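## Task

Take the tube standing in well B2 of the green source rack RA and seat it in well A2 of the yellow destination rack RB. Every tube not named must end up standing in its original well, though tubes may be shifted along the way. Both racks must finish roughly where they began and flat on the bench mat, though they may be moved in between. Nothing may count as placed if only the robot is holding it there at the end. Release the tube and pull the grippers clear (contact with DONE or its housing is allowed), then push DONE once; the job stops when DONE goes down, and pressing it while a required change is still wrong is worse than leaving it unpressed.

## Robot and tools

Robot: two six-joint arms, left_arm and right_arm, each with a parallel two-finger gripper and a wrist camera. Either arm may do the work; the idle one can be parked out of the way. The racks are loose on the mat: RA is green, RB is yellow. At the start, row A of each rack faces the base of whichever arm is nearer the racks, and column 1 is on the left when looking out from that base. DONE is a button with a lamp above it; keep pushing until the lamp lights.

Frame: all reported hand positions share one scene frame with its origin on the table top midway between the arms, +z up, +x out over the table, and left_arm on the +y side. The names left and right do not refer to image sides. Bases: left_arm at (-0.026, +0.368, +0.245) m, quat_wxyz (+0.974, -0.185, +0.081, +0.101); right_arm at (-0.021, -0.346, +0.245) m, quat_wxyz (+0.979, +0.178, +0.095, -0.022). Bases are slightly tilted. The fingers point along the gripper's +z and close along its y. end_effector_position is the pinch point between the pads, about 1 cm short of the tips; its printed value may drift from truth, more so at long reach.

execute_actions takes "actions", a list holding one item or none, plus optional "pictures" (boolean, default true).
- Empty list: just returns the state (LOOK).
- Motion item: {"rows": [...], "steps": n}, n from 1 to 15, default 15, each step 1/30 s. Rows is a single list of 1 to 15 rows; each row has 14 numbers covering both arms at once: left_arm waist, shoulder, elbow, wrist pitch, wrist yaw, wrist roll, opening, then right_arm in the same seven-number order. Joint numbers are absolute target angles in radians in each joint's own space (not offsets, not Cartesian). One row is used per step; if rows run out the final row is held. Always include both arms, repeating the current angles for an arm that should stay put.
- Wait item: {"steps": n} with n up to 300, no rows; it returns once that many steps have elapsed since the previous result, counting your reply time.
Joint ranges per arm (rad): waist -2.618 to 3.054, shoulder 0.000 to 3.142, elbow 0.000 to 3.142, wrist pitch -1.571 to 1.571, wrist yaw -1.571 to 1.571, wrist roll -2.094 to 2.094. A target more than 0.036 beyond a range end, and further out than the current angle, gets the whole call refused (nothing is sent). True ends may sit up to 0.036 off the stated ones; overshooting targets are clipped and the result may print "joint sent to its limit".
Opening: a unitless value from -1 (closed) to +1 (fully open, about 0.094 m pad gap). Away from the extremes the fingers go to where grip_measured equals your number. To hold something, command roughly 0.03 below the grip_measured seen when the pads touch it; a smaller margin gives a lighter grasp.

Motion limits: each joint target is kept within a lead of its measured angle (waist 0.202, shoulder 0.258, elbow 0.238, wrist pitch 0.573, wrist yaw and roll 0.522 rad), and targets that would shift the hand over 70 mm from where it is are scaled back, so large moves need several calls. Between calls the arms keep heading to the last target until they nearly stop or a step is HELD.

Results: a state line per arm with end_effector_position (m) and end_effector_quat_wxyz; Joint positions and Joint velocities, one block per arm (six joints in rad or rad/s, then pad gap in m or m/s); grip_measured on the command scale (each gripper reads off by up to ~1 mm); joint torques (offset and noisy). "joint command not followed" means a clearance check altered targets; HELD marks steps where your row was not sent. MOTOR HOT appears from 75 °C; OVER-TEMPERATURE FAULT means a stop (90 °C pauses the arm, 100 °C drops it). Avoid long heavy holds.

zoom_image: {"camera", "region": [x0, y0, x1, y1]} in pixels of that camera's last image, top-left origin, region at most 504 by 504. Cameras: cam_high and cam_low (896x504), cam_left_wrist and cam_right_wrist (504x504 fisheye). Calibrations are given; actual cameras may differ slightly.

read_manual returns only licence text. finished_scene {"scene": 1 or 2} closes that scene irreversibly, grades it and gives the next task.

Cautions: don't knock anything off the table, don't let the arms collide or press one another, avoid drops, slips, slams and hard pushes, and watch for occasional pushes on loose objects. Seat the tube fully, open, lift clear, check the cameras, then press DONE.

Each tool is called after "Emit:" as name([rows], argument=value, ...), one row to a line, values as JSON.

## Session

Emit:
execute_actions(actions=[])

Scene clock: 0.00 s of 13600.00 s.
left_arm: end_effector_position=(+0.3050, +0.6169, +0.1934) grip_measured=+1.000 end_effector_quat_wxyz=(+0.376, -0.094, +0.921, +0.039) | right_arm: end_effector_position=(+0.3083, -0.3783, +0.3557) grip_measured=+1.000 end_effector_quat_wxyz=(+0.012, +0.398, +0.917, -0.011)
Joint positions: left_arm=[0.522 1.535 0.573 0.4   0.222 0.554 0.094] | right_arm=[ 0.356  1.594  1.434 -1.339  0.434  1.114  0.094]
Joint velocities: left_arm=[ 0.002 -0.017 -0.007 -0.022 -0.022 -0.066  0.   ] | right_arm=[-0.012 -0.002 -0.007 -0.022 -0.037  0.022  0.   ]
Joint torques (N m, as the arm reports them, + toward a larger angle): no reading
Motor temperatures (°C, as the motors report them): left_arm=[28 30 27 30 24 24] | right_arm=[28 31 27 25 26 26]
camera_calibration (this result's frames):
cam_right_wrist: T_world_to_cam=[[-0.617655, -0.786045, 0.0251905, -0.1193], [-0.630445, 0.514029, 0.581647, 0.211129], [-0.47015, 0.343376, -0.813051, 0.676676], [0, 0, 0, 1]] pos_world=[0.377559, -0.434656, 0.430375]

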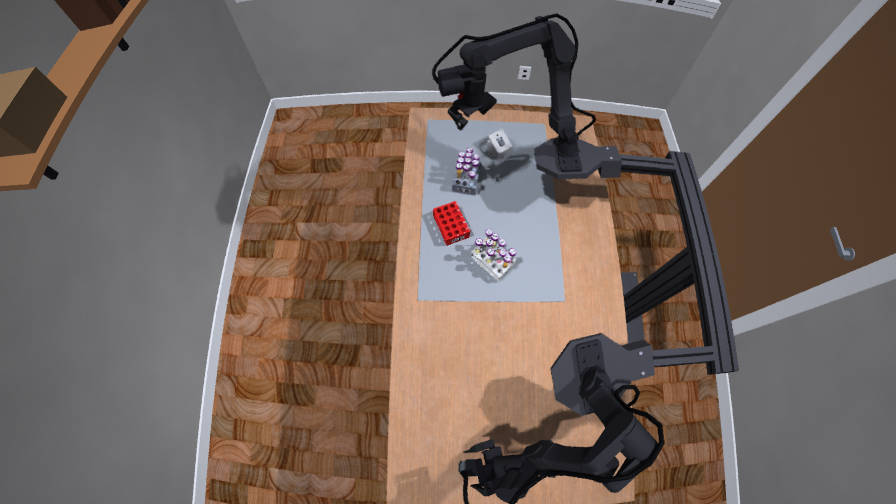

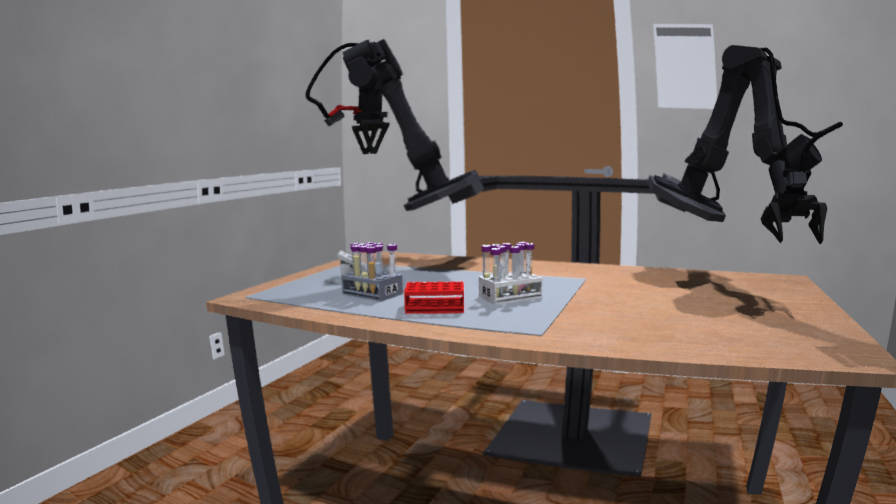

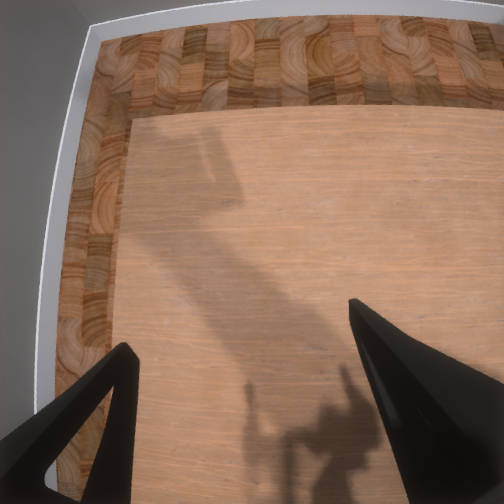

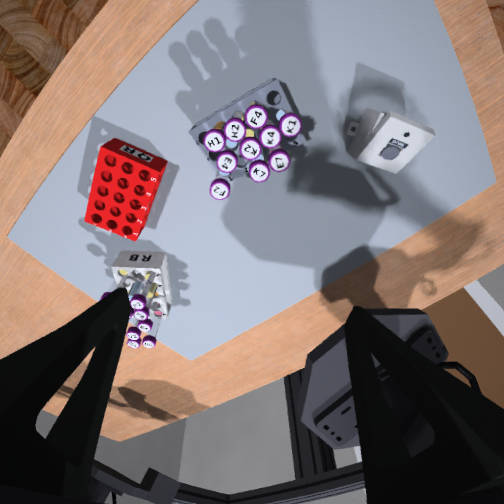

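Emit:
zoom_image(camera="cam_right_wrist", region=[180,70,320,210])

Emit:
zoom_image(camera="cam_high", region=[430,130,540,290])

Region (180, 70, 320, 210) of cam_right_wrist's 504x504 image, scaled by 3.600, with more detail than that image has.

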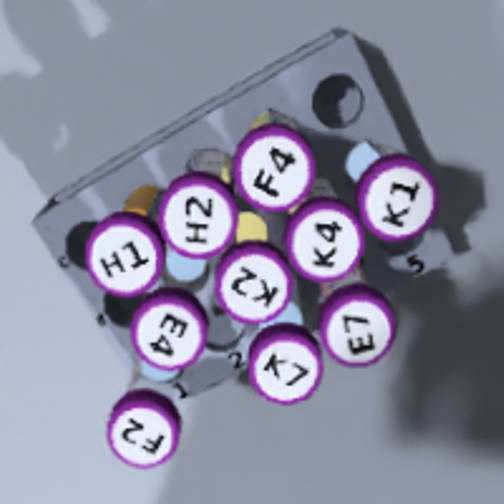

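Region (430, 130, 540, 290) of cam_high's 896x504 image, scaled by 3.150, with more detail than that image has; it fills the left 346 columns of this view, and the rest is white.

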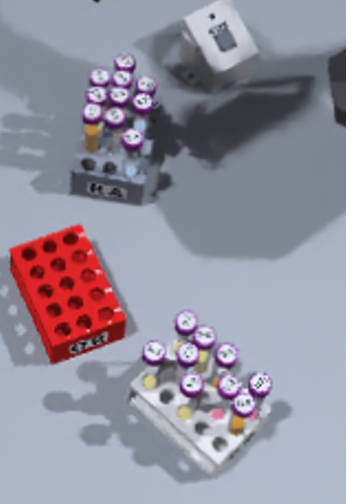

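Emit:
execute_actions([
  {"rows":[[0.522,1.535,0.573,0.4,0.222,0.554,1,0.354,1.605,1.42,-1.32,0.432,1.07,0.9],[0.522,1.535,0.573,0.4,0.222,0.554,1,0.352,1.615,1.408,-1.298,0.43,1.0,0.8],[0.522,1.535,0.573,0.4,0.222,0.554,1,0.35,1.625,1.396,-1.276,0.428,0.92,0.7],[0.522,1.535,0.573,0.4,0.222,0.554,1,0.348,1.635,1.384,-1.254,0.426,0.84,0.6],[0.522,1.535,0.573,0.4,0.222,0.554,1,0.346,1.645,1.372,-1.232,0.424,0.76,0.5],[0.522,1.535,0.573,0.4,0.222,0.554,1,0.344,1.655,1.36,-1.21,0.422,0.68,0.4],[0.522,1.535,0.573,0.4,0.222,0.554,1,0.342,1.665,1.348,-1.188,0.42,0.60,0.3],[0.522,1.535,0.573,0.4,0.222,0.554,1,0.34,1.675,1.336,-1.166,0.418,0.52,0.2],[0.522,1.535,0.573,0.4,0.222,0.554,1,0.338,1.685,1.324,-1.144,0.416,0.44,0.1],[0.522,1.535,0.573,0.4,0.222,0.554,1,0.336,1.695,1.312,-1.122,0.414,0.36,0.0],[0.522,1.535,0.573,0.4,0.222,0.554,1,0.334,1.705,1.30,-1.10,0.412,0.28,-0.1],[0.522,1.535,0.573,0.4,0.222,0.554,1,0.332,1.715,1.288,-1.078,0.41,0.20,-0.2],[0.522,1.535,0.573,0.4,0.222,0.554,1,0.33,1.725,1.276,-1.056,0.408,0.12,-0.3],[0.522,1.535,0.573,0.4,0.222,0.554,1,0.328,1.735,1.264,-1.034,0.406,0.04,-0.4],[0.522,1.535,0.573,0.4,0.222,0.554,1,0.326,1.745,1.252,-1.012,0.404,-0.04,-0.5]],"steps":15},
], pictures=false)

Emit:
execute_actions([
  {"rows":[[0.522,1.535,0.573,0.4,0.222,0.554,1,0.324,1.755,1.24,-0.99,0.402,-0.12,-0.5],[0.522,1.535,0.573,0.4,0.222,0.554,1,0.322,1.765,1.228,-0.968,0.4,-0.20,-0.5],[0.522,1.535,0.573,0.4,0.222,0.554,1,0.32,1.775,1.216,-0.946,0.398,-0.28,-0.5],[0.522,1.535,0.573,0.4,0.222,0.554,1,0.318,1.785,1.204,-0.924,0.396,-0.36,-0.5],[0.522,1.535,0.573,0.4,0.222,0.554,1,0.316,1.795,1.192,-0.902,0.394,-0.44,-0.5],[0.522,1.535,0.573,0.4,0.222,0.554,1,0.314,1.805,1.18,-0.88,0.392,-0.52,-0.5],[0.522,1.535,0.573,0.4,0.222,0.554,1,0.312,1.815,1.168,-0.858,0.39,-0.60,-0.5],[0.522,1.535,0.573,0.4,0.222,0.554,1,0.31,1.825,1.156,-0.836,0.388,-0.68,-0.5],[0.522,1.535,0.573,0.4,0.222,0.554,1,0.308,1.835,1.144,-0.814,0.387,-0.76,-0.5],[0.522,1.535,0.573,0.4,0.222,0.554,1,0.306,1.845,1.132,-0.792,0.387,-0.84,-0.5],[0.522,1.535,0.573,0.4,0.222,0.554,1,0.304,1.855,1.12,-0.77,0.387,-0.92,-0.5],[0.522,1.535,0.573,0.4,0.222,0.554,1,0.302,1.865,1.108,-0.748,0.387,-1.0,-0.5],[0.522,1.535,0.573,0.4,0.222,0.554,1,0.301,1.872,1.098,-0.726,0.387,-1.08,-0.5],[0.522,1.535,0.573,0.4,0.222,0.554,1,0.30,1.877,1.089,-0.708,0.387,-1.15,-0.5],[0.522,1.535,0.573,0.4,0.222,0.554,1,0.299,1.88,1.083,-0.697,0.387,-1.205,-0.5]],"steps":15},
], pictures=false)

Emit:
execute_actions([
  {"steps":18},
])

Scene clock: 42.40 s of 13600.00 s.
left_arm: end_effector_position=(+0.3050, +0.6169, +0.1934) grip_measured=+1.000 end_effector_quat_wxyz=(+0.376, -0.094, +0.921, +0.039) | right_arm: end_effector_position=(+0.3099, -0.3511, +0.2838) grip_measured=-0.452 end_effector_quat_wxyz=(-0.025, -0.005, +1.000, -0.017)
Joint positions: left_arm=[0.522 1.535 0.573 0.4   0.222 0.554 0.094] | right_arm=[ 0.333  1.722  1.281 -1.114  0.417  0.287  0.026]
Joint velocities: left_arm=[-0.017 -0.022  0.002 -0.007  0.081 -0.007  0.   ] | right_arm=[-0.042  0.281 -0.335  0.623 -0.066 -2.234 -0.092]
Joint torques (N m, as the arm reports them, + toward a larger angle): left_arm=[-1.09 -6.41  3.39  1.34  0.24 -0.01] | right_arm=[ 2.53 -7.19  4.69  0.59 -0.07 -0.02]
Motor temperatures (°C, as the motors report them): left_arm=[28 32 28 31 24 24] | right_arm=[28 33 29 25 26 26]
Steps of this call (steps 1 to 90: nothing new was sent; then 38.90 s passed at rest; steps 91 to 105: all 15 steps of this action). Readings (joint positions):
91: left_arm=[0.522 1.535 0.573 0.400 0.222 0.554] | right_arm=[0.356 1.594 1.434 -1.339 0.434 1.108]
92: left_arm=[0.522 1.535 0.573 0.400 0.222 0.554] | right_arm=[0.356 1.594 1.432 -1.334 0.434 1.091]
94: left_arm=[0.522 1.535 0.573 0.400 0.222 0.554] | right_arm=[0.356 1.597 1.418 -1.315 0.434 1.021]
98: left_arm=[0.522 1.535 0.573 0.400 0.222 0.554] | right_arm=[0.348 1.637 1.372 -1.253 0.430 0.795]
105: the state above

Scene clock: 42.90 s of 13600.00 s.
left_arm: end_effector_position=(+0.3050, +0.6169, +0.1934) grip_measured=+1.000 end_effector_quat_wxyz=(+0.376, -0.094, +0.921, +0.039) | right_arm: end_effector_position=(+0.3045, -0.3249, +0.2034) grip_measured=-0.498 end_effector_quat_wxyz=(-0.030, -0.548, +0.836, +0.008)
Joint positions: left_arm=[0.522 1.535 0.573 0.4   0.222 0.554 0.094] | right_arm=[ 0.304  1.865  1.107 -0.789  0.401 -0.893  0.024]
Joint velocities: left_arm=[ 0.007  0.002  0.002  0.081  0.022 -0.007  0.   ] | right_arm=[-0.037  0.227 -0.256  0.52  -0.022 -2.132  0.001]
Joint torques (N m, as the arm reports them, + toward a larger angle): left_arm=[-1.03 -6.4   3.41  1.35  0.25  0.  ] | right_arm=[ 2.85 -8.23  4.23  0.61 -0.19 -0.04]
Motor temperatures (°C, as the motors report them): left_arm=[28 32 28 31 24 24] | right_arm=[28 33 29 25 26 26]
Steps of this call (steps 1 to 15: all 15 steps of this action). Readings (joint positions):
1: left_arm=[0.522 1.535 0.573 0.400 0.222 0.554] | right_arm=[0.331 1.731 1.269 -1.093 0.416 0.209]
2: left_arm=[0.522 1.535 0.573 0.400 0.222 0.554] | right_arm=[0.329 1.740 1.258 -1.071 0.414 0.131]
4: left_arm=[0.522 1.535 0.573 0.400 0.222 0.554] | right_arm=[0.325 1.758 1.235 -1.028 0.412 -0.026]
8: left_arm=[0.522 1.535 0.573 0.400 0.222 0.554] | right_arm=[0.317 1.797 1.188 -0.940 0.406 -0.342]
15: the state above

Scene clock: 43.50 s of 13600.00 s.
left_arm: end_effector_position=(+0.3050, +0.6169, +0.1934) grip_measured=+1.000 end_effector_quat_wxyz=(+0.376, -0.094, +0.921, +0.039) | right_arm: end_effector_position=(+0.3141, -0.3200, +0.1960) grip_measured=-0.498 end_effector_quat_wxyz=(-0.008, -0.659, +0.752, +0.002)
Joint positions: left_arm=[0.522 1.535 0.573 0.4   0.222 0.554 0.094] | right_arm=[ 0.302  1.878  1.09  -0.709  0.4   -1.194  0.024]
Joint velocities: left_arm=[-0.012 -0.002 -0.002 -0.022 -0.095  0.022  0.   ] | right_arm=[-0.007 -0.012 -0.022  0.007  0.007 -0.095 -0.001]
Joint torques (N m, as the arm reports them, + toward a larger angle): left_arm=[-1.09 -6.45  3.42  1.33  0.24 -0.02] | right_arm=[ 2.91 -8.41  4.24  0.68 -0.17 -0.05]
Motor temperatures (°C, as the motors report them): left_arm=[28 32 28 31 24 24] | right_arm=[28 33 29 25 26 26]
Steps of this call (steps 1 to 18: the robot went on to your last target). Readings (joint positions):
1: left_arm=[0.522 1.535 0.573 0.400 0.222 0.554] | right_arm=[0.303 1.871 1.099 -0.774 0.401 -0.955]
2: left_arm=[0.522 1.535 0.573 0.400 0.222 0.554] | right_arm=[0.302 1.875 1.093 -0.763 0.401 -1.004]
4: left_arm=[0.522 1.535 0.573 0.400 0.222 0.554] | right_arm=[0.302 1.878 1.090 -0.748 0.400 -1.075]
8: left_arm=[0.522 1.535 0.573 0.400 0.222 0.554] | right_arm=[0.302 1.878 1.090 -0.723 0.400 -1.149]
18: the state above
camera_calibration (this result's frames):
cam_right_wrist: T_world_to_cam=[[0.999772, 0.0208702, -0.00461119, -0.309774], [0.019337, -0.7913, 0.611123, -0.349882], [0.00910545, -0.611072, -0.791523, 0.069387], [0, 0, 0, 1]] pos_world=[0.315837, -0.227996, 0.267314]

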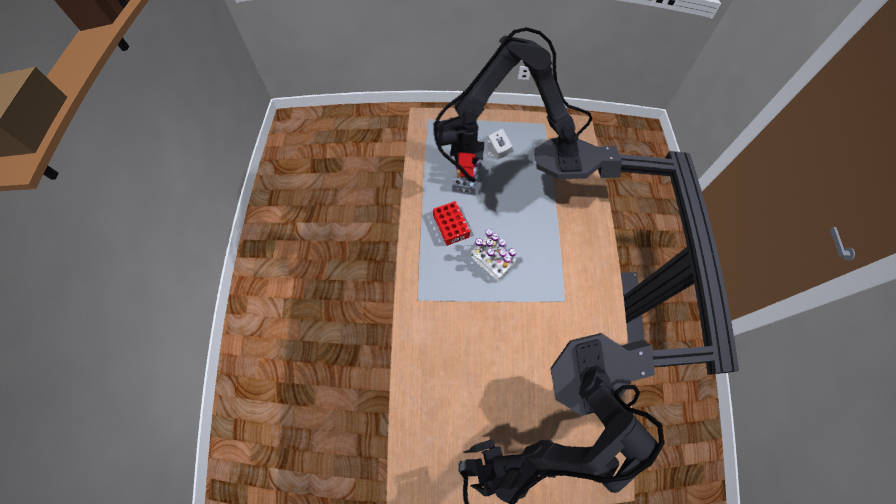

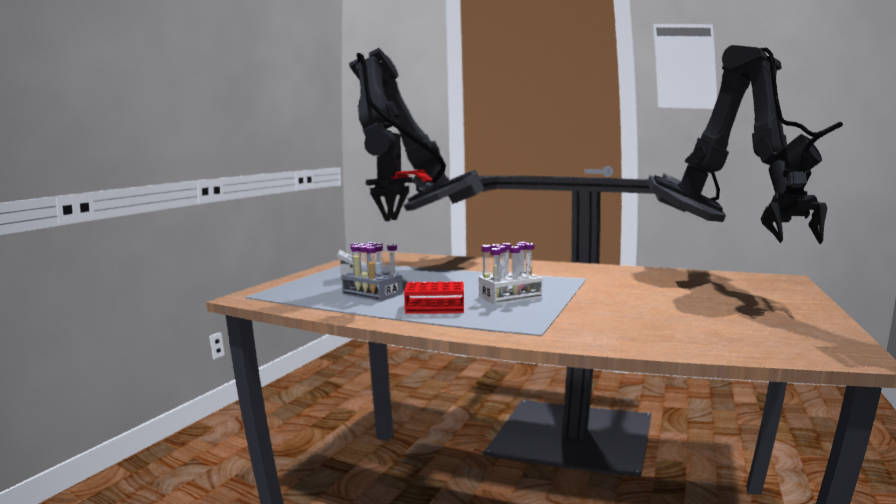

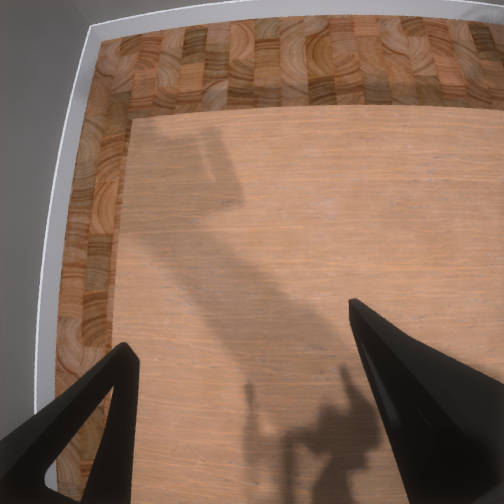

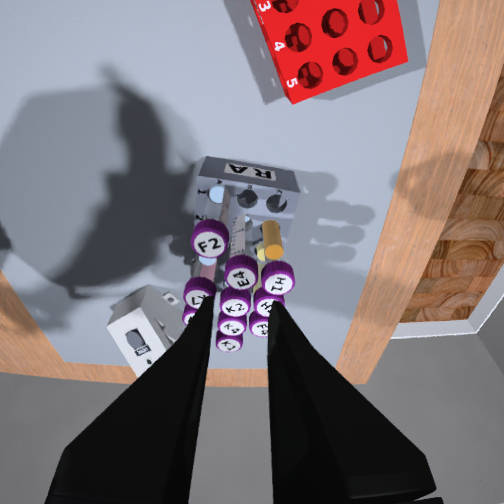

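Emit:
zoom_image(camera="cam_right_wrist", region=[170,150,320,360])

Region (170, 150, 320, 360) of cam_right_wrist's 504x504 image, scaled by 2.400, with more detail than that image has; it fills the left 360 columns of this view, and the rest is white.

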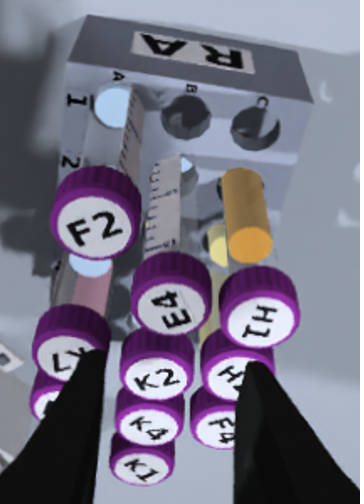

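Emit:
execute_actions([
  {"rows":[[0.522,1.535,0.573,0.4,0.222,0.554,1,0.287,1.884,1.075,-0.68,0.385,-1.22,-0.5],[0.522,1.535,0.573,0.4,0.222,0.554,1,0.273,1.888,1.066,-0.66,0.383,-1.235,-0.5],[0.522,1.535,0.573,0.4,0.222,0.554,1,0.259,1.892,1.057,-0.64,0.381,-1.25,-0.5],[0.522,1.535,0.573,0.4,0.222,0.554,1,0.245,1.896,1.048,-0.62,0.379,-1.265,-0.5],[0.522,1.535,0.573,0.4,0.222,0.554,1,0.231,1.90,1.039,-0.60,0.377,-1.28,-0.5],[0.522,1.535,0.573,0.4,0.222,0.554,1,0.217,1.904,1.03,-0.58,0.375,-1.295,-0.5],[0.522,1.535,0.573,0.4,0.222,0.554,1,0.203,1.908,1.021,-0.56,0.373,-1.31,-0.5],[0.522,1.535,0.573,0.4,0.222,0.554,1,0.189,1.912,1.012,-0.54,0.371,-1.325,-0.5],[0.522,1.535,0.573,0.4,0.222,0.554,1,0.175,1.916,1.003,-0.52,0.369,-1.34,-0.5],[0.522,1.535,0.573,0.4,0.222,0.554,1,0.161,1.92,0.994,-0.50,0.367,-1.355,-0.5],[0.522,1.535,0.573,0.4,0.222,0.554,1,0.148,1.924,0.986,-0.48,0.366,-1.365,-0.5],[0.522,1.535,0.573,0.4,0.222,0.554,1,0.138,1.928,0.979,-0.46,0.366,-1.375,-0.5],[0.522,1.535,0.573,0.4,0.222,0.554,1,0.132,1.931,0.974,-0.447,0.366,-1.375,-0.5],[0.522,1.535,0.573,0.4,0.222,0.554,1,0.13,1.934,0.97,-0.441,0.366,-1.375,-0.5]],"steps":15},
], pictures=false)

Emit:
execute_actions([
  {"steps":18},
])

Scene clock: 61.13 s of 13600.00 s.
left_arm: end_effector_position=(+0.3050, +0.6169, +0.1934) grip_measured=+1.000 end_effector_quat_wxyz=(+0.376, -0.094, +0.921, +0.039) | right_arm: end_effector_position=(+0.3063, -0.3602, +0.1449) grip_measured=-0.498 end_effector_quat_wxyz=(-0.015, -0.647, +0.762, +0.004)
Joint positions: left_arm=[0.522 1.535 0.573 0.4   0.222 0.554 0.094] | right_arm=[ 0.13   1.923  0.985 -0.504  0.387 -1.343  0.024]
Joint velocities: left_arm=[-0.007 -0.027  0.007 -0.007 -0.066  0.022  0.   ] | right_arm=[-0.144  0.076 -0.129  0.3   -0.051 -0.198  0.001]
Joint torques (N m, as the arm reports them, + toward a larger angle): left_arm=[-1.14 -6.43  3.41  1.34  0.25 -0.01] | right_arm=[ 3.58 -8.31  3.44  0.71 -0.27 -0.06]
Motor temperatures (°C, as the motors report them): left_arm=[28 33 28 32 24 24] | right_arm=[28 34 29 25 26 26]
Steps of this call (steps 1 to 30: the robot went on to your last target; steps 31 to 90: nothing new was sent; then 14.13 s passed at rest; steps 91 to 105: all 15 steps of this action). Readings (joint positions):
91: left_arm=[0.522 1.535 0.573 0.400 0.222 0.554] | right_arm=[0.301 1.878 1.090 -0.706 0.400 -1.202]
92: left_arm=[0.522 1.535 0.573 0.400 0.222 0.554] | right_arm=[0.297 1.878 1.088 -0.700 0.398 -1.207]
94: left_arm=[0.522 1.535 0.573 0.400 0.222 0.554] | right_arm=[0.280 1.878 1.078 -0.676 0.395 -1.222]
98: left_arm=[0.522 1.535 0.573 0.400 0.222 0.554] | right_arm=[0.217 1.887 1.043 -0.616 0.391 -1.266]
105: the state above

Scene clock: 61.73 s of 13600.00 s.
left_arm: end_effector_position=(+0.3050, +0.6169, +0.1934) grip_measured=+1.000 end_effector_quat_wxyz=(+0.376, -0.094, +0.921, +0.039) | right_arm: end_effector_position=(+0.3157, -0.3593, +0.1427) grip_measured=-0.498 end_effector_quat_wxyz=(+0.002, -0.650, +0.760, -0.006)
Joint positions: left_arm=[0.522 1.535 0.573 0.4   0.222 0.554 0.094] | right_arm=[ 0.126  1.926  0.981 -0.452  0.382 -1.368  0.024]
Joint velocities: left_arm=[-0.007 -0.007 -0.002 -0.007 -0.022 -0.022  0.   ] | right_arm=[-0.002 -0.012 -0.007 -0.007  0.007 -0.022  0.   ]
Joint torques (N m, as the arm reports them, + toward a larger angle): left_arm=[-1.11 -6.42  3.41  1.35  0.24 -0.02] | right_arm=[ 3.25 -8.21  3.26  0.72 -0.2  -0.05]
Motor temperatures (°C, as the motors report them): left_arm=[28 33 28 32 24 24] | right_arm=[28 34 28 25 26 26]
Steps of this call (steps 1 to 18: the robot went on to your last target). Readings (joint positions):
1: left_arm=[0.522 1.535 0.573 0.400 0.222 0.554] | right_arm=[0.126 1.925 0.982 -0.495 0.387 -1.348]
2: left_arm=[0.522 1.535 0.573 0.400 0.222 0.554] | right_arm=[0.126 1.926 0.981 -0.488 0.386 -1.352]
4: left_arm=[0.522 1.535 0.573 0.400 0.222 0.554] | right_arm=[0.126 1.926 0.981 -0.476 0.384 -1.358]
8: left_arm=[0.522 1.535 0.573 0.400 0.222 0.554] | right_arm=[0.126 1.926 0.981 -0.460 0.383 -1.364]
18: the state above
camera_calibration (this result's frames):
cam_right_wrist: T_world_to_cam=[[0.999772, -0.00388345, 0.0210148, -0.323445], [-0.0159173, -0.791469, 0.611002, -0.337392], [0.0142597, -0.611197, -0.79135, 0.00143134], [0, 0, 0, 1]] pos_world=[0.317981, -0.267416, 0.214077]

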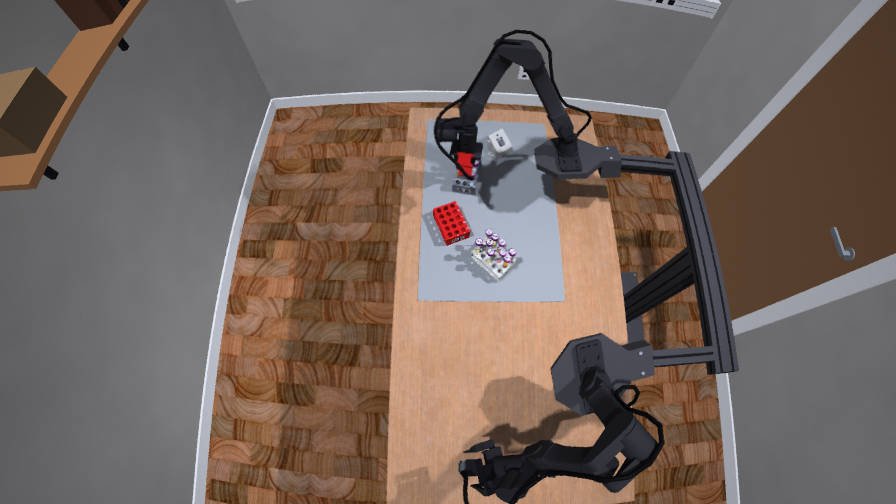

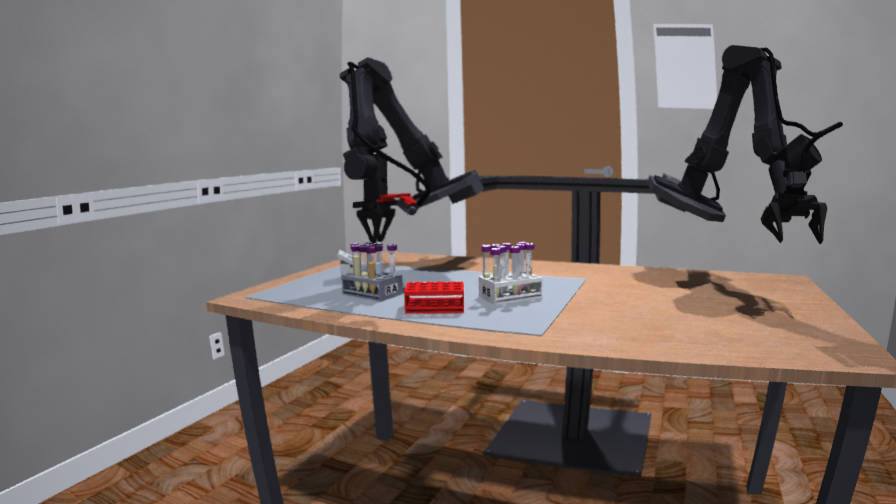

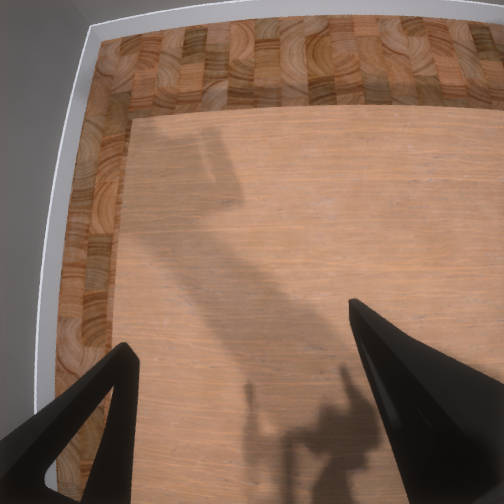

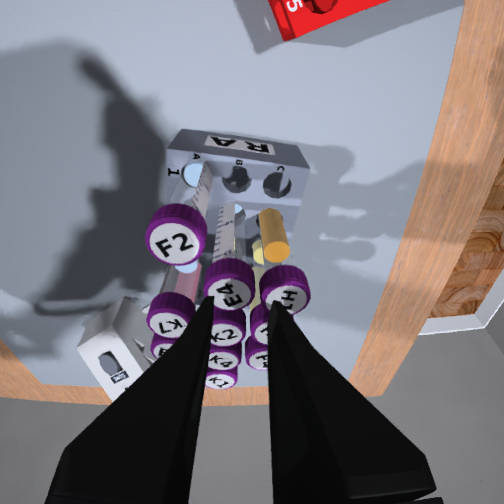

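Emit:
execute_actions([
  {"rows":[[0.522,1.535,0.573,0.4,0.222,0.554,1,0.138,1.938,0.966,-0.439,0.363,-1.375,-0.5],[0.522,1.535,0.573,0.4,0.222,0.554,1,0.142,1.941,0.962,-0.438,0.361,-1.375,-0.5],[0.522,1.535,0.573,0.4,0.222,0.554,1,0.144,1.944,0.959,-0.438,0.361,-1.375,-0.5]],"steps":15},
])

Scene clock: 68.17 s of 13600.00 s.
left_arm: end_effector_position=(+0.3050, +0.6169, +0.1934) grip_measured=+1.000 end_effector_quat_wxyz=(+0.376, -0.094, +0.921, +0.039) | right_arm: end_effector_position=(+0.3165, -0.3583, +0.1427) grip_measured=-0.498 end_effector_quat_wxyz=(+0.005, -0.649, +0.760, -0.005)
Joint positions: left_arm=[0.522 1.535 0.573 0.4   0.222 0.554 0.094] | right_arm=[ 0.126  1.926  0.981 -0.448  0.377 -1.369  0.024]
Joint velocities: left_arm=[ 0.007  0.002 -0.002 -0.051 -0.037 -0.037  0.   ] | right_arm=[ 0.007  0.002  0.022  0.007  0.037 -0.022 -0.001]
Joint torques (N m, as the arm reports them, + toward a larger angle): left_arm=[-1.05 -6.43  3.38  1.34  0.23 -0.02] | right_arm=[ 4.31 -7.29  2.32  0.72 -0.22 -0.09]
Motor temperatures (°C, as the motors report them): left_arm=[28 33 28 32 24 24] | right_arm=[28 34 28 25 26 26]
Steps of this call (steps 1 to 15: the robot went on to your last target; steps 16 to 90: nothing new was sent; then 2.93 s passed at rest; steps 91 to 105: all 15 steps of this action). Readings (joint positions):
91: left_arm=[0.522 1.535 0.573 0.400 0.222 0.554] | right_arm=[0.126 1.926 0.981 -0.451 0.381 -1.369]
92: left_arm=[0.522 1.535 0.573 0.400 0.222 0.554] | right_arm=[0.126 1.926 0.981 -0.451 0.380 -1.369]
94: left_arm=[0.522 1.535 0.573 0.400 0.222 0.554] | right_arm=[0.126 1.926 0.981 -0.449 0.379 -1.369]
98: left_arm=[0.522 1.535 0.573 0.400 0.222 0.554] | right_arm=[0.126 1.926 0.981 -0.449 0.377 -1.369]
105: the state above
camera_calibration (this result's frames):
cam_right_wrist: T_world_to_cam=[[0.999705, -0.00404985, 0.0239382, -0.324664], [-0.0177451, -0.794804, 0.606606, -0.33659], [0.0165695, -0.606852, -0.794642, 0.00332385], [0, 0, 0, 1]] pos_world=[0.31854, -0.266821, 0.214591]

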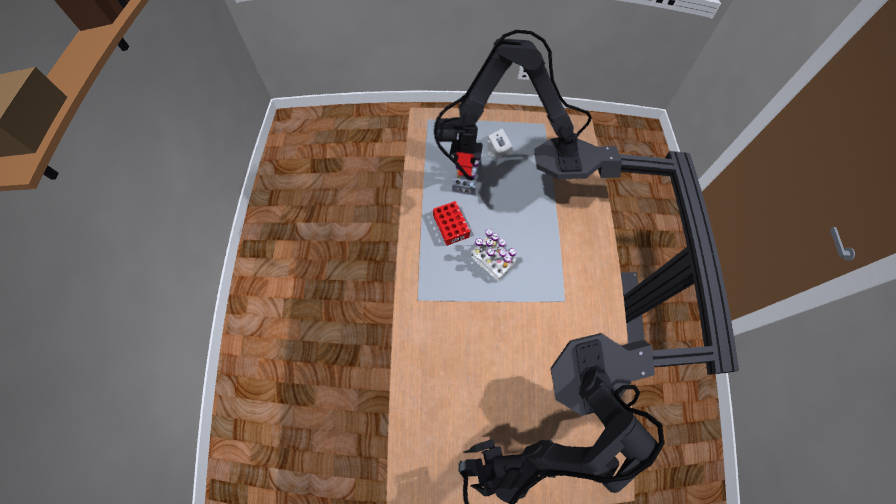

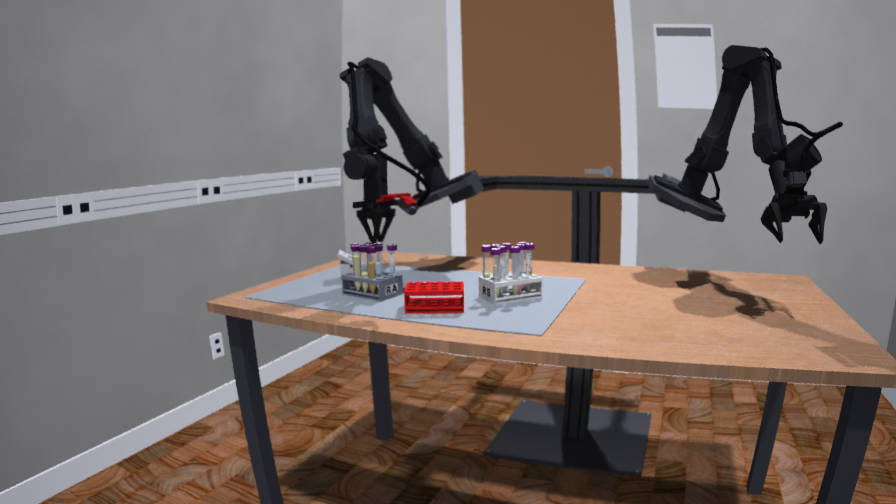

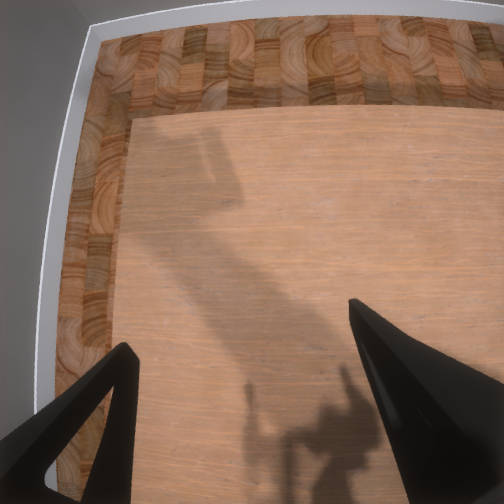

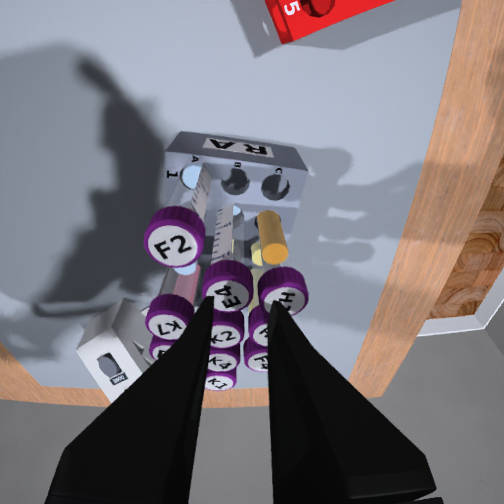

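Emit:
execute_actions([
  {"rows":[[0.522,1.535,0.573,0.4,0.222,0.554,1,0.153,1.955,0.948,-0.438,0.361,-1.375,-0.5],[0.522,1.535,0.573,0.4,0.222,0.554,1,0.153,1.955,0.948,-0.438,0.361,-1.375,-0.5],[0.522,1.535,0.573,0.4,0.222,0.554,1,0.146,1.945,0.958,-0.438,0.361,-1.375,-0.5]],"steps":12},
], pictures=false)

Scene clock: 71.27 s of 13600.00 s.
left_arm: end_effector_position=(+0.3050, +0.6169, +0.1934) grip_measured=+1.000 end_effector_quat_wxyz=(+0.376, -0.094, +0.921, +0.039) | right_arm: end_effector_position=(+0.3107, -0.3551, +0.1386) grip_measured=-0.498 end_effector_quat_wxyz=(+0.000, -0.653, +0.757, -0.000)
Joint positions: left_arm=[0.522 1.535 0.573 0.4   0.222 0.554 0.094] | right_arm=[ 0.13   1.937  0.969 -0.443  0.375 -1.369  0.024]
Joint velocities: left_arm=[ 0.002 -0.002  0.007 -0.037  0.007 -0.037  0.   ] | right_arm=[-0.007 -0.007  0.002  0.022 -0.051 -0.022  0.001]
Joint torques (N m, as the arm reports them, + toward a larger angle): left_arm=[-1.01 -6.48  3.37  1.34  0.24 -0.01] | right_arm=[ 4.12 -8.04  3.14  0.65 -0.2  -0.07]
Motor temperatures (°C, as the motors report them): left_arm=[28 33 28 32 24 24] | right_arm=[28 34 28 25 26 26]
Steps of this call (steps 1 to 15: the robot went on to your last target; steps 16 to 81: nothing new was sent; steps 82 to 93: all 12 steps of this action). Readings (joint positions):
82: left_arm=[0.522 1.535 0.573 0.400 0.222 0.554] | right_arm=[0.127 1.928 0.978 -0.446 0.377 -1.369]
83: left_arm=[0.522 1.535 0.573 0.400 0.222 0.554] | right_arm=[0.128 1.930 0.975 -0.443 0.377 -1.369]
85: left_arm=[0.522 1.535 0.573 0.400 0.222 0.554] | right_arm=[0.130 1.935 0.970 -0.443 0.375 -1.369]
89: left_arm=[0.522 1.535 0.573 0.400 0.222 0.554] | right_arm=[0.130 1.937 0.969 -0.443 0.375 -1.369]
93: the state above

Emit:
execute_actions(actions=[])

Emit:
zoom_image(camera="cam_right_wrist", region=[170,230,330,370])

Scene clock: 72.90 s of 13600.00 s.
left_arm: end_effector_position=(+0.3050, +0.6169, +0.1934) grip_measured=+1.000 end_effector_quat_wxyz=(+0.376, -0.094, +0.921, +0.039) | right_arm: end_effector_position=(+0.3107, -0.3551, +0.1386) grip_measured=-0.498 end_effector_quat_wxyz=(+0.000, -0.653, +0.757, -0.000)
Joint positions: left_arm=[0.522 1.535 0.573 0.4   0.222 0.554 0.094] | right_arm=[ 0.13   1.937  0.969 -0.443  0.375 -1.369  0.024]
Joint velocities: left_arm=[-0.002 -0.012 -0.012 -0.066  0.007 -0.007  0.   ] | right_arm=[-0.017 -0.037 -0.007  0.007 -0.051  0.037  0.001]
Joint torques (N m, as the arm reports them, + toward a larger angle): left_arm=[-1.09 -6.39  3.36  1.34  0.24  0.  ] | right_arm=[ 4.09 -8.09  3.14  0.65 -0.21 -0.06]
Motor temperatures (°C, as the motors report them): left_arm=[28 33 28 32 24 24] | right_arm=[28 34 28 25 26 26]
Steps of this call (steps 1 to 15: the robot went on to your last target; steps 16 to 49: nothing new was sent). Readings (joint positions):
1: left_arm=[0.522 1.535 0.573 0.400 0.222 0.554] | right_arm=[0.130 1.937 0.969 -0.443 0.375 -1.369]
2: left_arm=[0.522 1.535 0.573 0.400 0.222 0.554] | right_arm=[0.130 1.937 0.969 -0.443 0.375 -1.369]
4: left_arm=[0.522 1.535 0.573 0.400 0.222 0.554] | right_arm=[0.130 1.937 0.969 -0.443 0.375 -1.369]
8: left_arm=[0.522 1.535 0.573 0.400 0.222 0.554] | right_arm=[0.130 1.937 0.969 -0.443 0.375 -1.369]
49: the state above
All arms were judged still, so your last target was given up. Only a new action makes them travel on or press farther. Fingers that are still opening or closing keep moving.
camera_calibration (this result's frames):
cam_right_wrist: T_world_to_cam=[[0.999931, 0.00628376, 0.00988165, -0.313146], [-0.000982911, -0.795824, 0.605528, -0.336999], [0.011669, -0.605496, -0.795763, 0.00428683], [0, 0, 0, 1]] pos_world=[0.312743, -0.263629, 0.210568]

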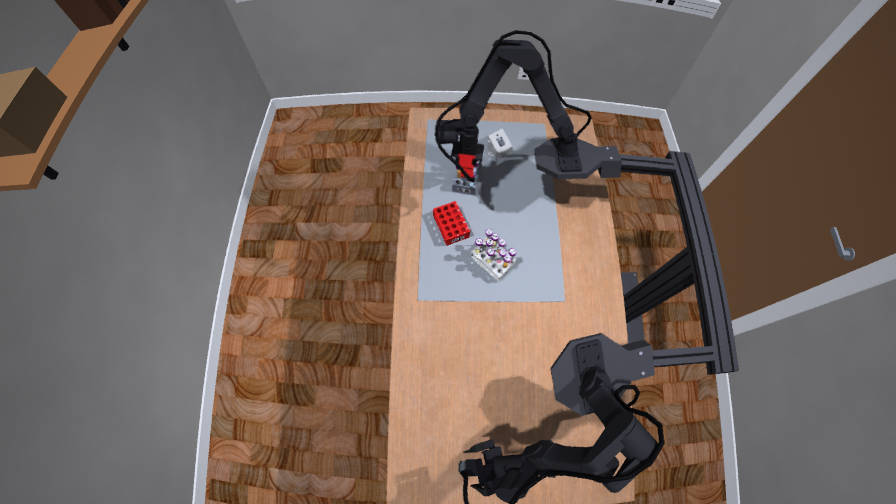

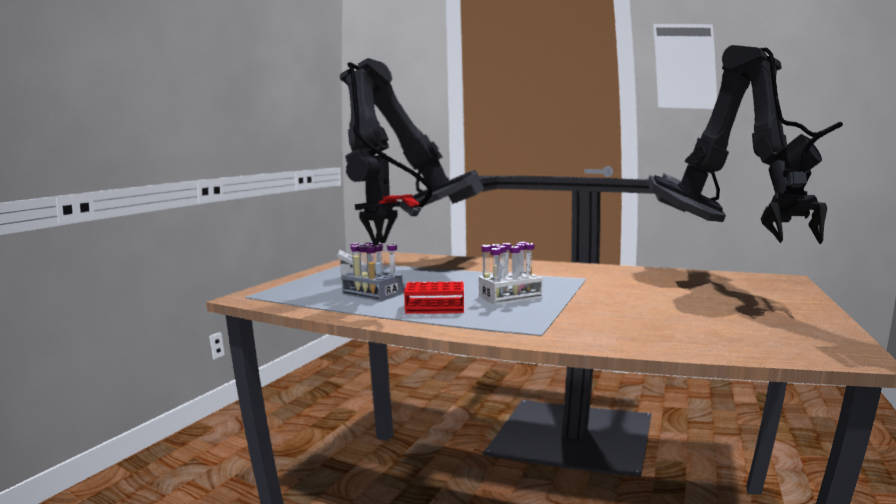

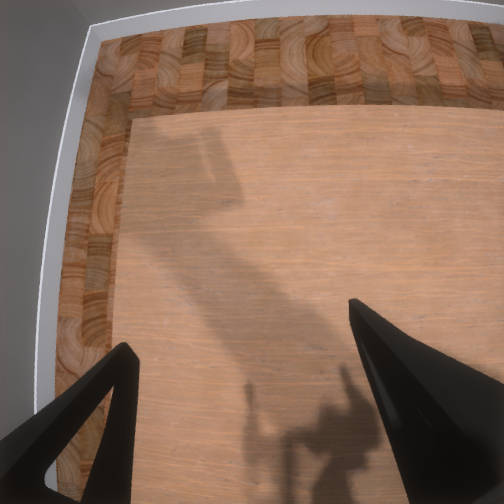

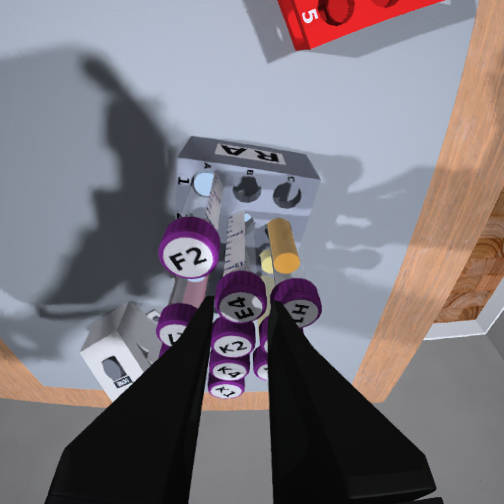

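Region (170, 230, 330, 370) of cam_right_wrist's 504x504 image, scaled by 3.150, with more detail than that image has; it fills the top 441 rows of this view, and the rest is white.

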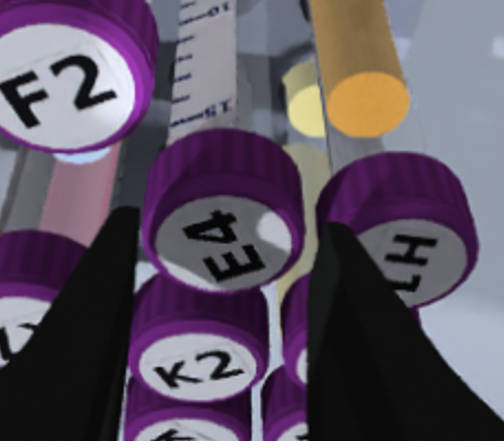

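Emit:
execute_actions([
  {"rows":[[0.522,1.535,0.573,0.4,0.222,0.554,1,0.153,1.945,1.0,-0.455,0.385,-1.355,-0.51],[0.522,1.535,0.573,0.4,0.222,0.554,1,0.157,1.945,1.005,-0.458,0.388,-1.35,-0.52],[0.522,1.535,0.573,0.4,0.222,0.554,1,0.161,1.955,1.008,-0.461,0.391,-1.345,-0.53],[0.522,1.535,0.573,0.4,0.222,0.554,1,0.165,1.962,1.011,-0.464,0.391,-1.34,-0.53],[0.522,1.535,0.573,0.4,0.222,0.554,1,0.169,1.965,1.013,-0.464,0.391,-1.335,-0.53],[0.522,1.535,0.573,0.4,0.222,0.554,1,0.173,1.968,1.015,-0.464,0.391,-1.33,-0.53],[0.522,1.535,0.573,0.4,0.222,0.554,1,0.177,1.971,1.015,-0.464,0.391,-1.325,-0.53],[0.522,1.535,0.573,0.4,0.222,0.554,1,0.180,1.974,1.015,-0.464,0.391,-1.323,-0.53]],"steps":15},
], pictures=false)

Emit:
execute_actions([
  {"steps":6},
])

Emit:
zoom_image(camera="cam_right_wrist", region=[160,230,340,390])

Scene clock: 90.30 s of 13600.00 s.
left_arm: end_effector_position=(+0.3050, +0.6169, +0.1934) grip_measured=+1.000 end_effector_quat_wxyz=(+0.376, -0.094, +0.921, +0.039) | right_arm: end_effector_position=(+0.3164, -0.3446, +0.1392) grip_measured=-0.528 end_effector_quat_wxyz=(+0.001, -0.652, +0.758, -0.005)
Joint positions: left_arm=[0.522 1.535 0.573 0.4   0.222 0.554 0.094] | right_arm=[ 0.164  1.963  0.994 -0.448  0.388 -1.332  0.022]
Joint velocities: left_arm=[ 0.017  0.007  0.012  0.007 -0.037  0.022  0.   ] | right_arm=[-0.012  0.017 -0.002 -0.051  0.007 -0.007 -0.   ]
Joint torques (N m, as the arm reports them, + toward a larger angle): left_arm=[-1.12 -6.42  3.37  1.34  0.25 -0.01] | right_arm=[ 4.23 -7.98  5.97  0.42  0.02  0.05]
Motor temperatures (°C, as the motors report them): left_arm=[28 33 28 32 24 24] | right_arm=[28 34 28 25 26 26]
Steps of this call (steps 1 to 90: nothing new was sent; then 13.90 s passed at rest; steps 91 to 105: all 15 steps of this action). Readings (joint positions):
91: left_arm=[0.522 1.535 0.573 0.400 0.222 0.554] | right_arm=[0.130 1.937 0.969 -0.443 0.376 -1.368]
92: left_arm=[0.522 1.535 0.573 0.400 0.222 0.554] | right_arm=[0.131 1.937 0.971 -0.444 0.378 -1.366]
94: left_arm=[0.522 1.535 0.573 0.400 0.222 0.554] | right_arm=[0.137 1.940 0.979 -0.447 0.383 -1.360]
98: left_arm=[0.522 1.535 0.573 0.400 0.222 0.554] | right_arm=[0.155 1.953 0.994 -0.447 0.387 -1.344]
105: the state above

Scene clock: 90.50 s of 13600.00 s.
left_arm: end_effector_position=(+0.3050, +0.6169, +0.1934) grip_measured=+1.000 end_effector_quat_wxyz=(+0.376, -0.094, +0.921, +0.039) | right_arm: end_effector_position=(+0.3164, -0.3447, +0.1392) grip_measured=-0.528 end_effector_quat_wxyz=(+0.000, -0.651, +0.759, -0.005)
Joint positions: left_arm=[0.522 1.535 0.573 0.4   0.222 0.554 0.094] | right_arm=[ 0.164  1.963  0.994 -0.448  0.388 -1.33   0.022]
Joint velocities: left_arm=[ 0.012 -0.007 -0.022 -0.007 -0.007 -0.037  0.   ] | right_arm=[ 0.002 -0.022 -0.012  0.037  0.022 -0.051 -0.001]
Joint torques (N m, as the arm reports them, + toward a larger angle): left_arm=[-1.09 -6.44  3.37  1.35  0.25 -0.02] | right_arm=[ 4.16 -7.99  5.84  0.43  0.    0.08]
Motor temperatures (°C, as the motors report them): left_arm=[28 33 28 32 24 24] | right_arm=[28 34 28 25 26 26]
Steps of this call (steps 1 to 6: the robot went on to your last target). Readings (joint positions):
1: left_arm=[0.522 1.535 0.573 0.400 0.222 0.554] | right_arm=[0.164 1.963 0.994 -0.448 0.388 -1.332]
2: left_arm=[0.522 1.535 0.573 0.400 0.222 0.554] | right_arm=[0.164 1.963 0.994 -0.448 0.388 -1.331]
4: left_arm=[0.522 1.535 0.573 0.400 0.222 0.554] | right_arm=[0.164 1.963 0.994 -0.448 0.388 -1.331]
6: the state above
camera_calibration (this result's frames):
cam_right_wrist: T_world_to_cam=[[0.999857, 0.000244871, 0.0169117, -0.322014], [-0.0101487, -0.791202, 0.61147, -0.325448], [0.0135303, -0.611554, -0.791087, 0.00762792], [0, 0, 0, 1]] pos_world=[0.318562, -0.252751, 0.210482]

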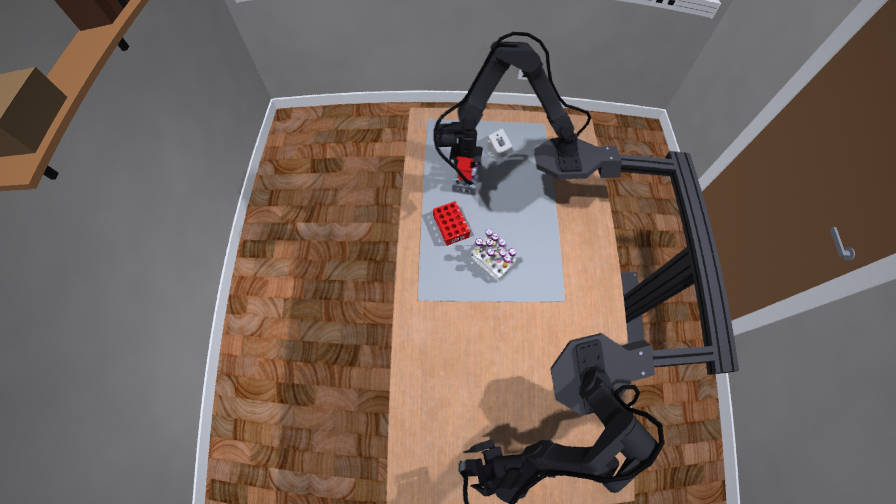

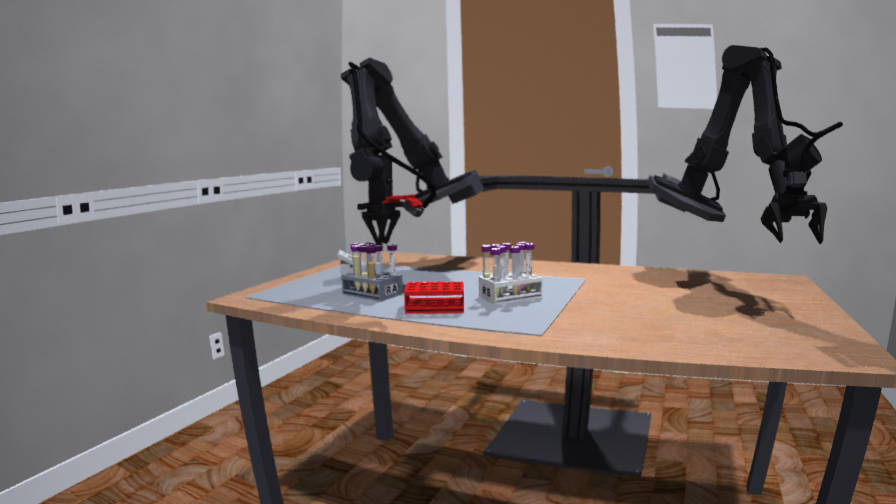

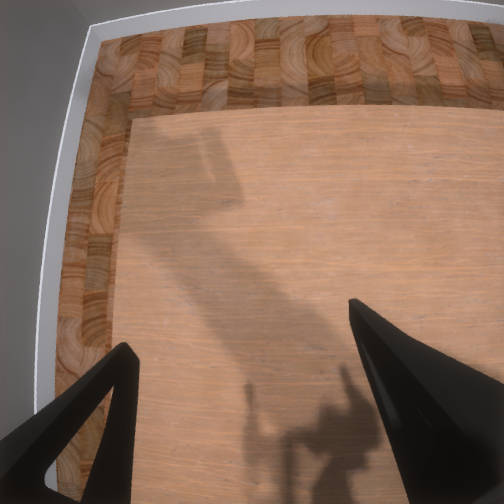

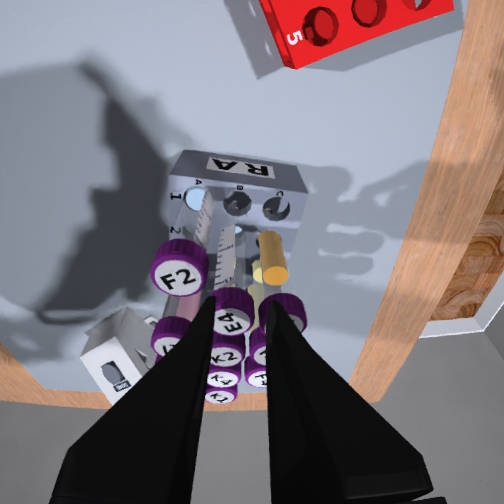

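Region (160, 230, 340, 390) of cam_right_wrist's 504x504 image, scaled by 2.800, with more detail than that image has.

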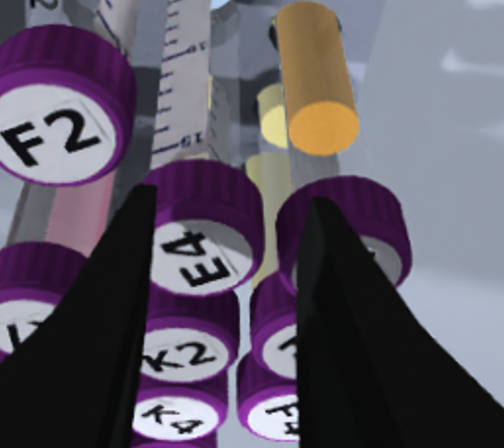

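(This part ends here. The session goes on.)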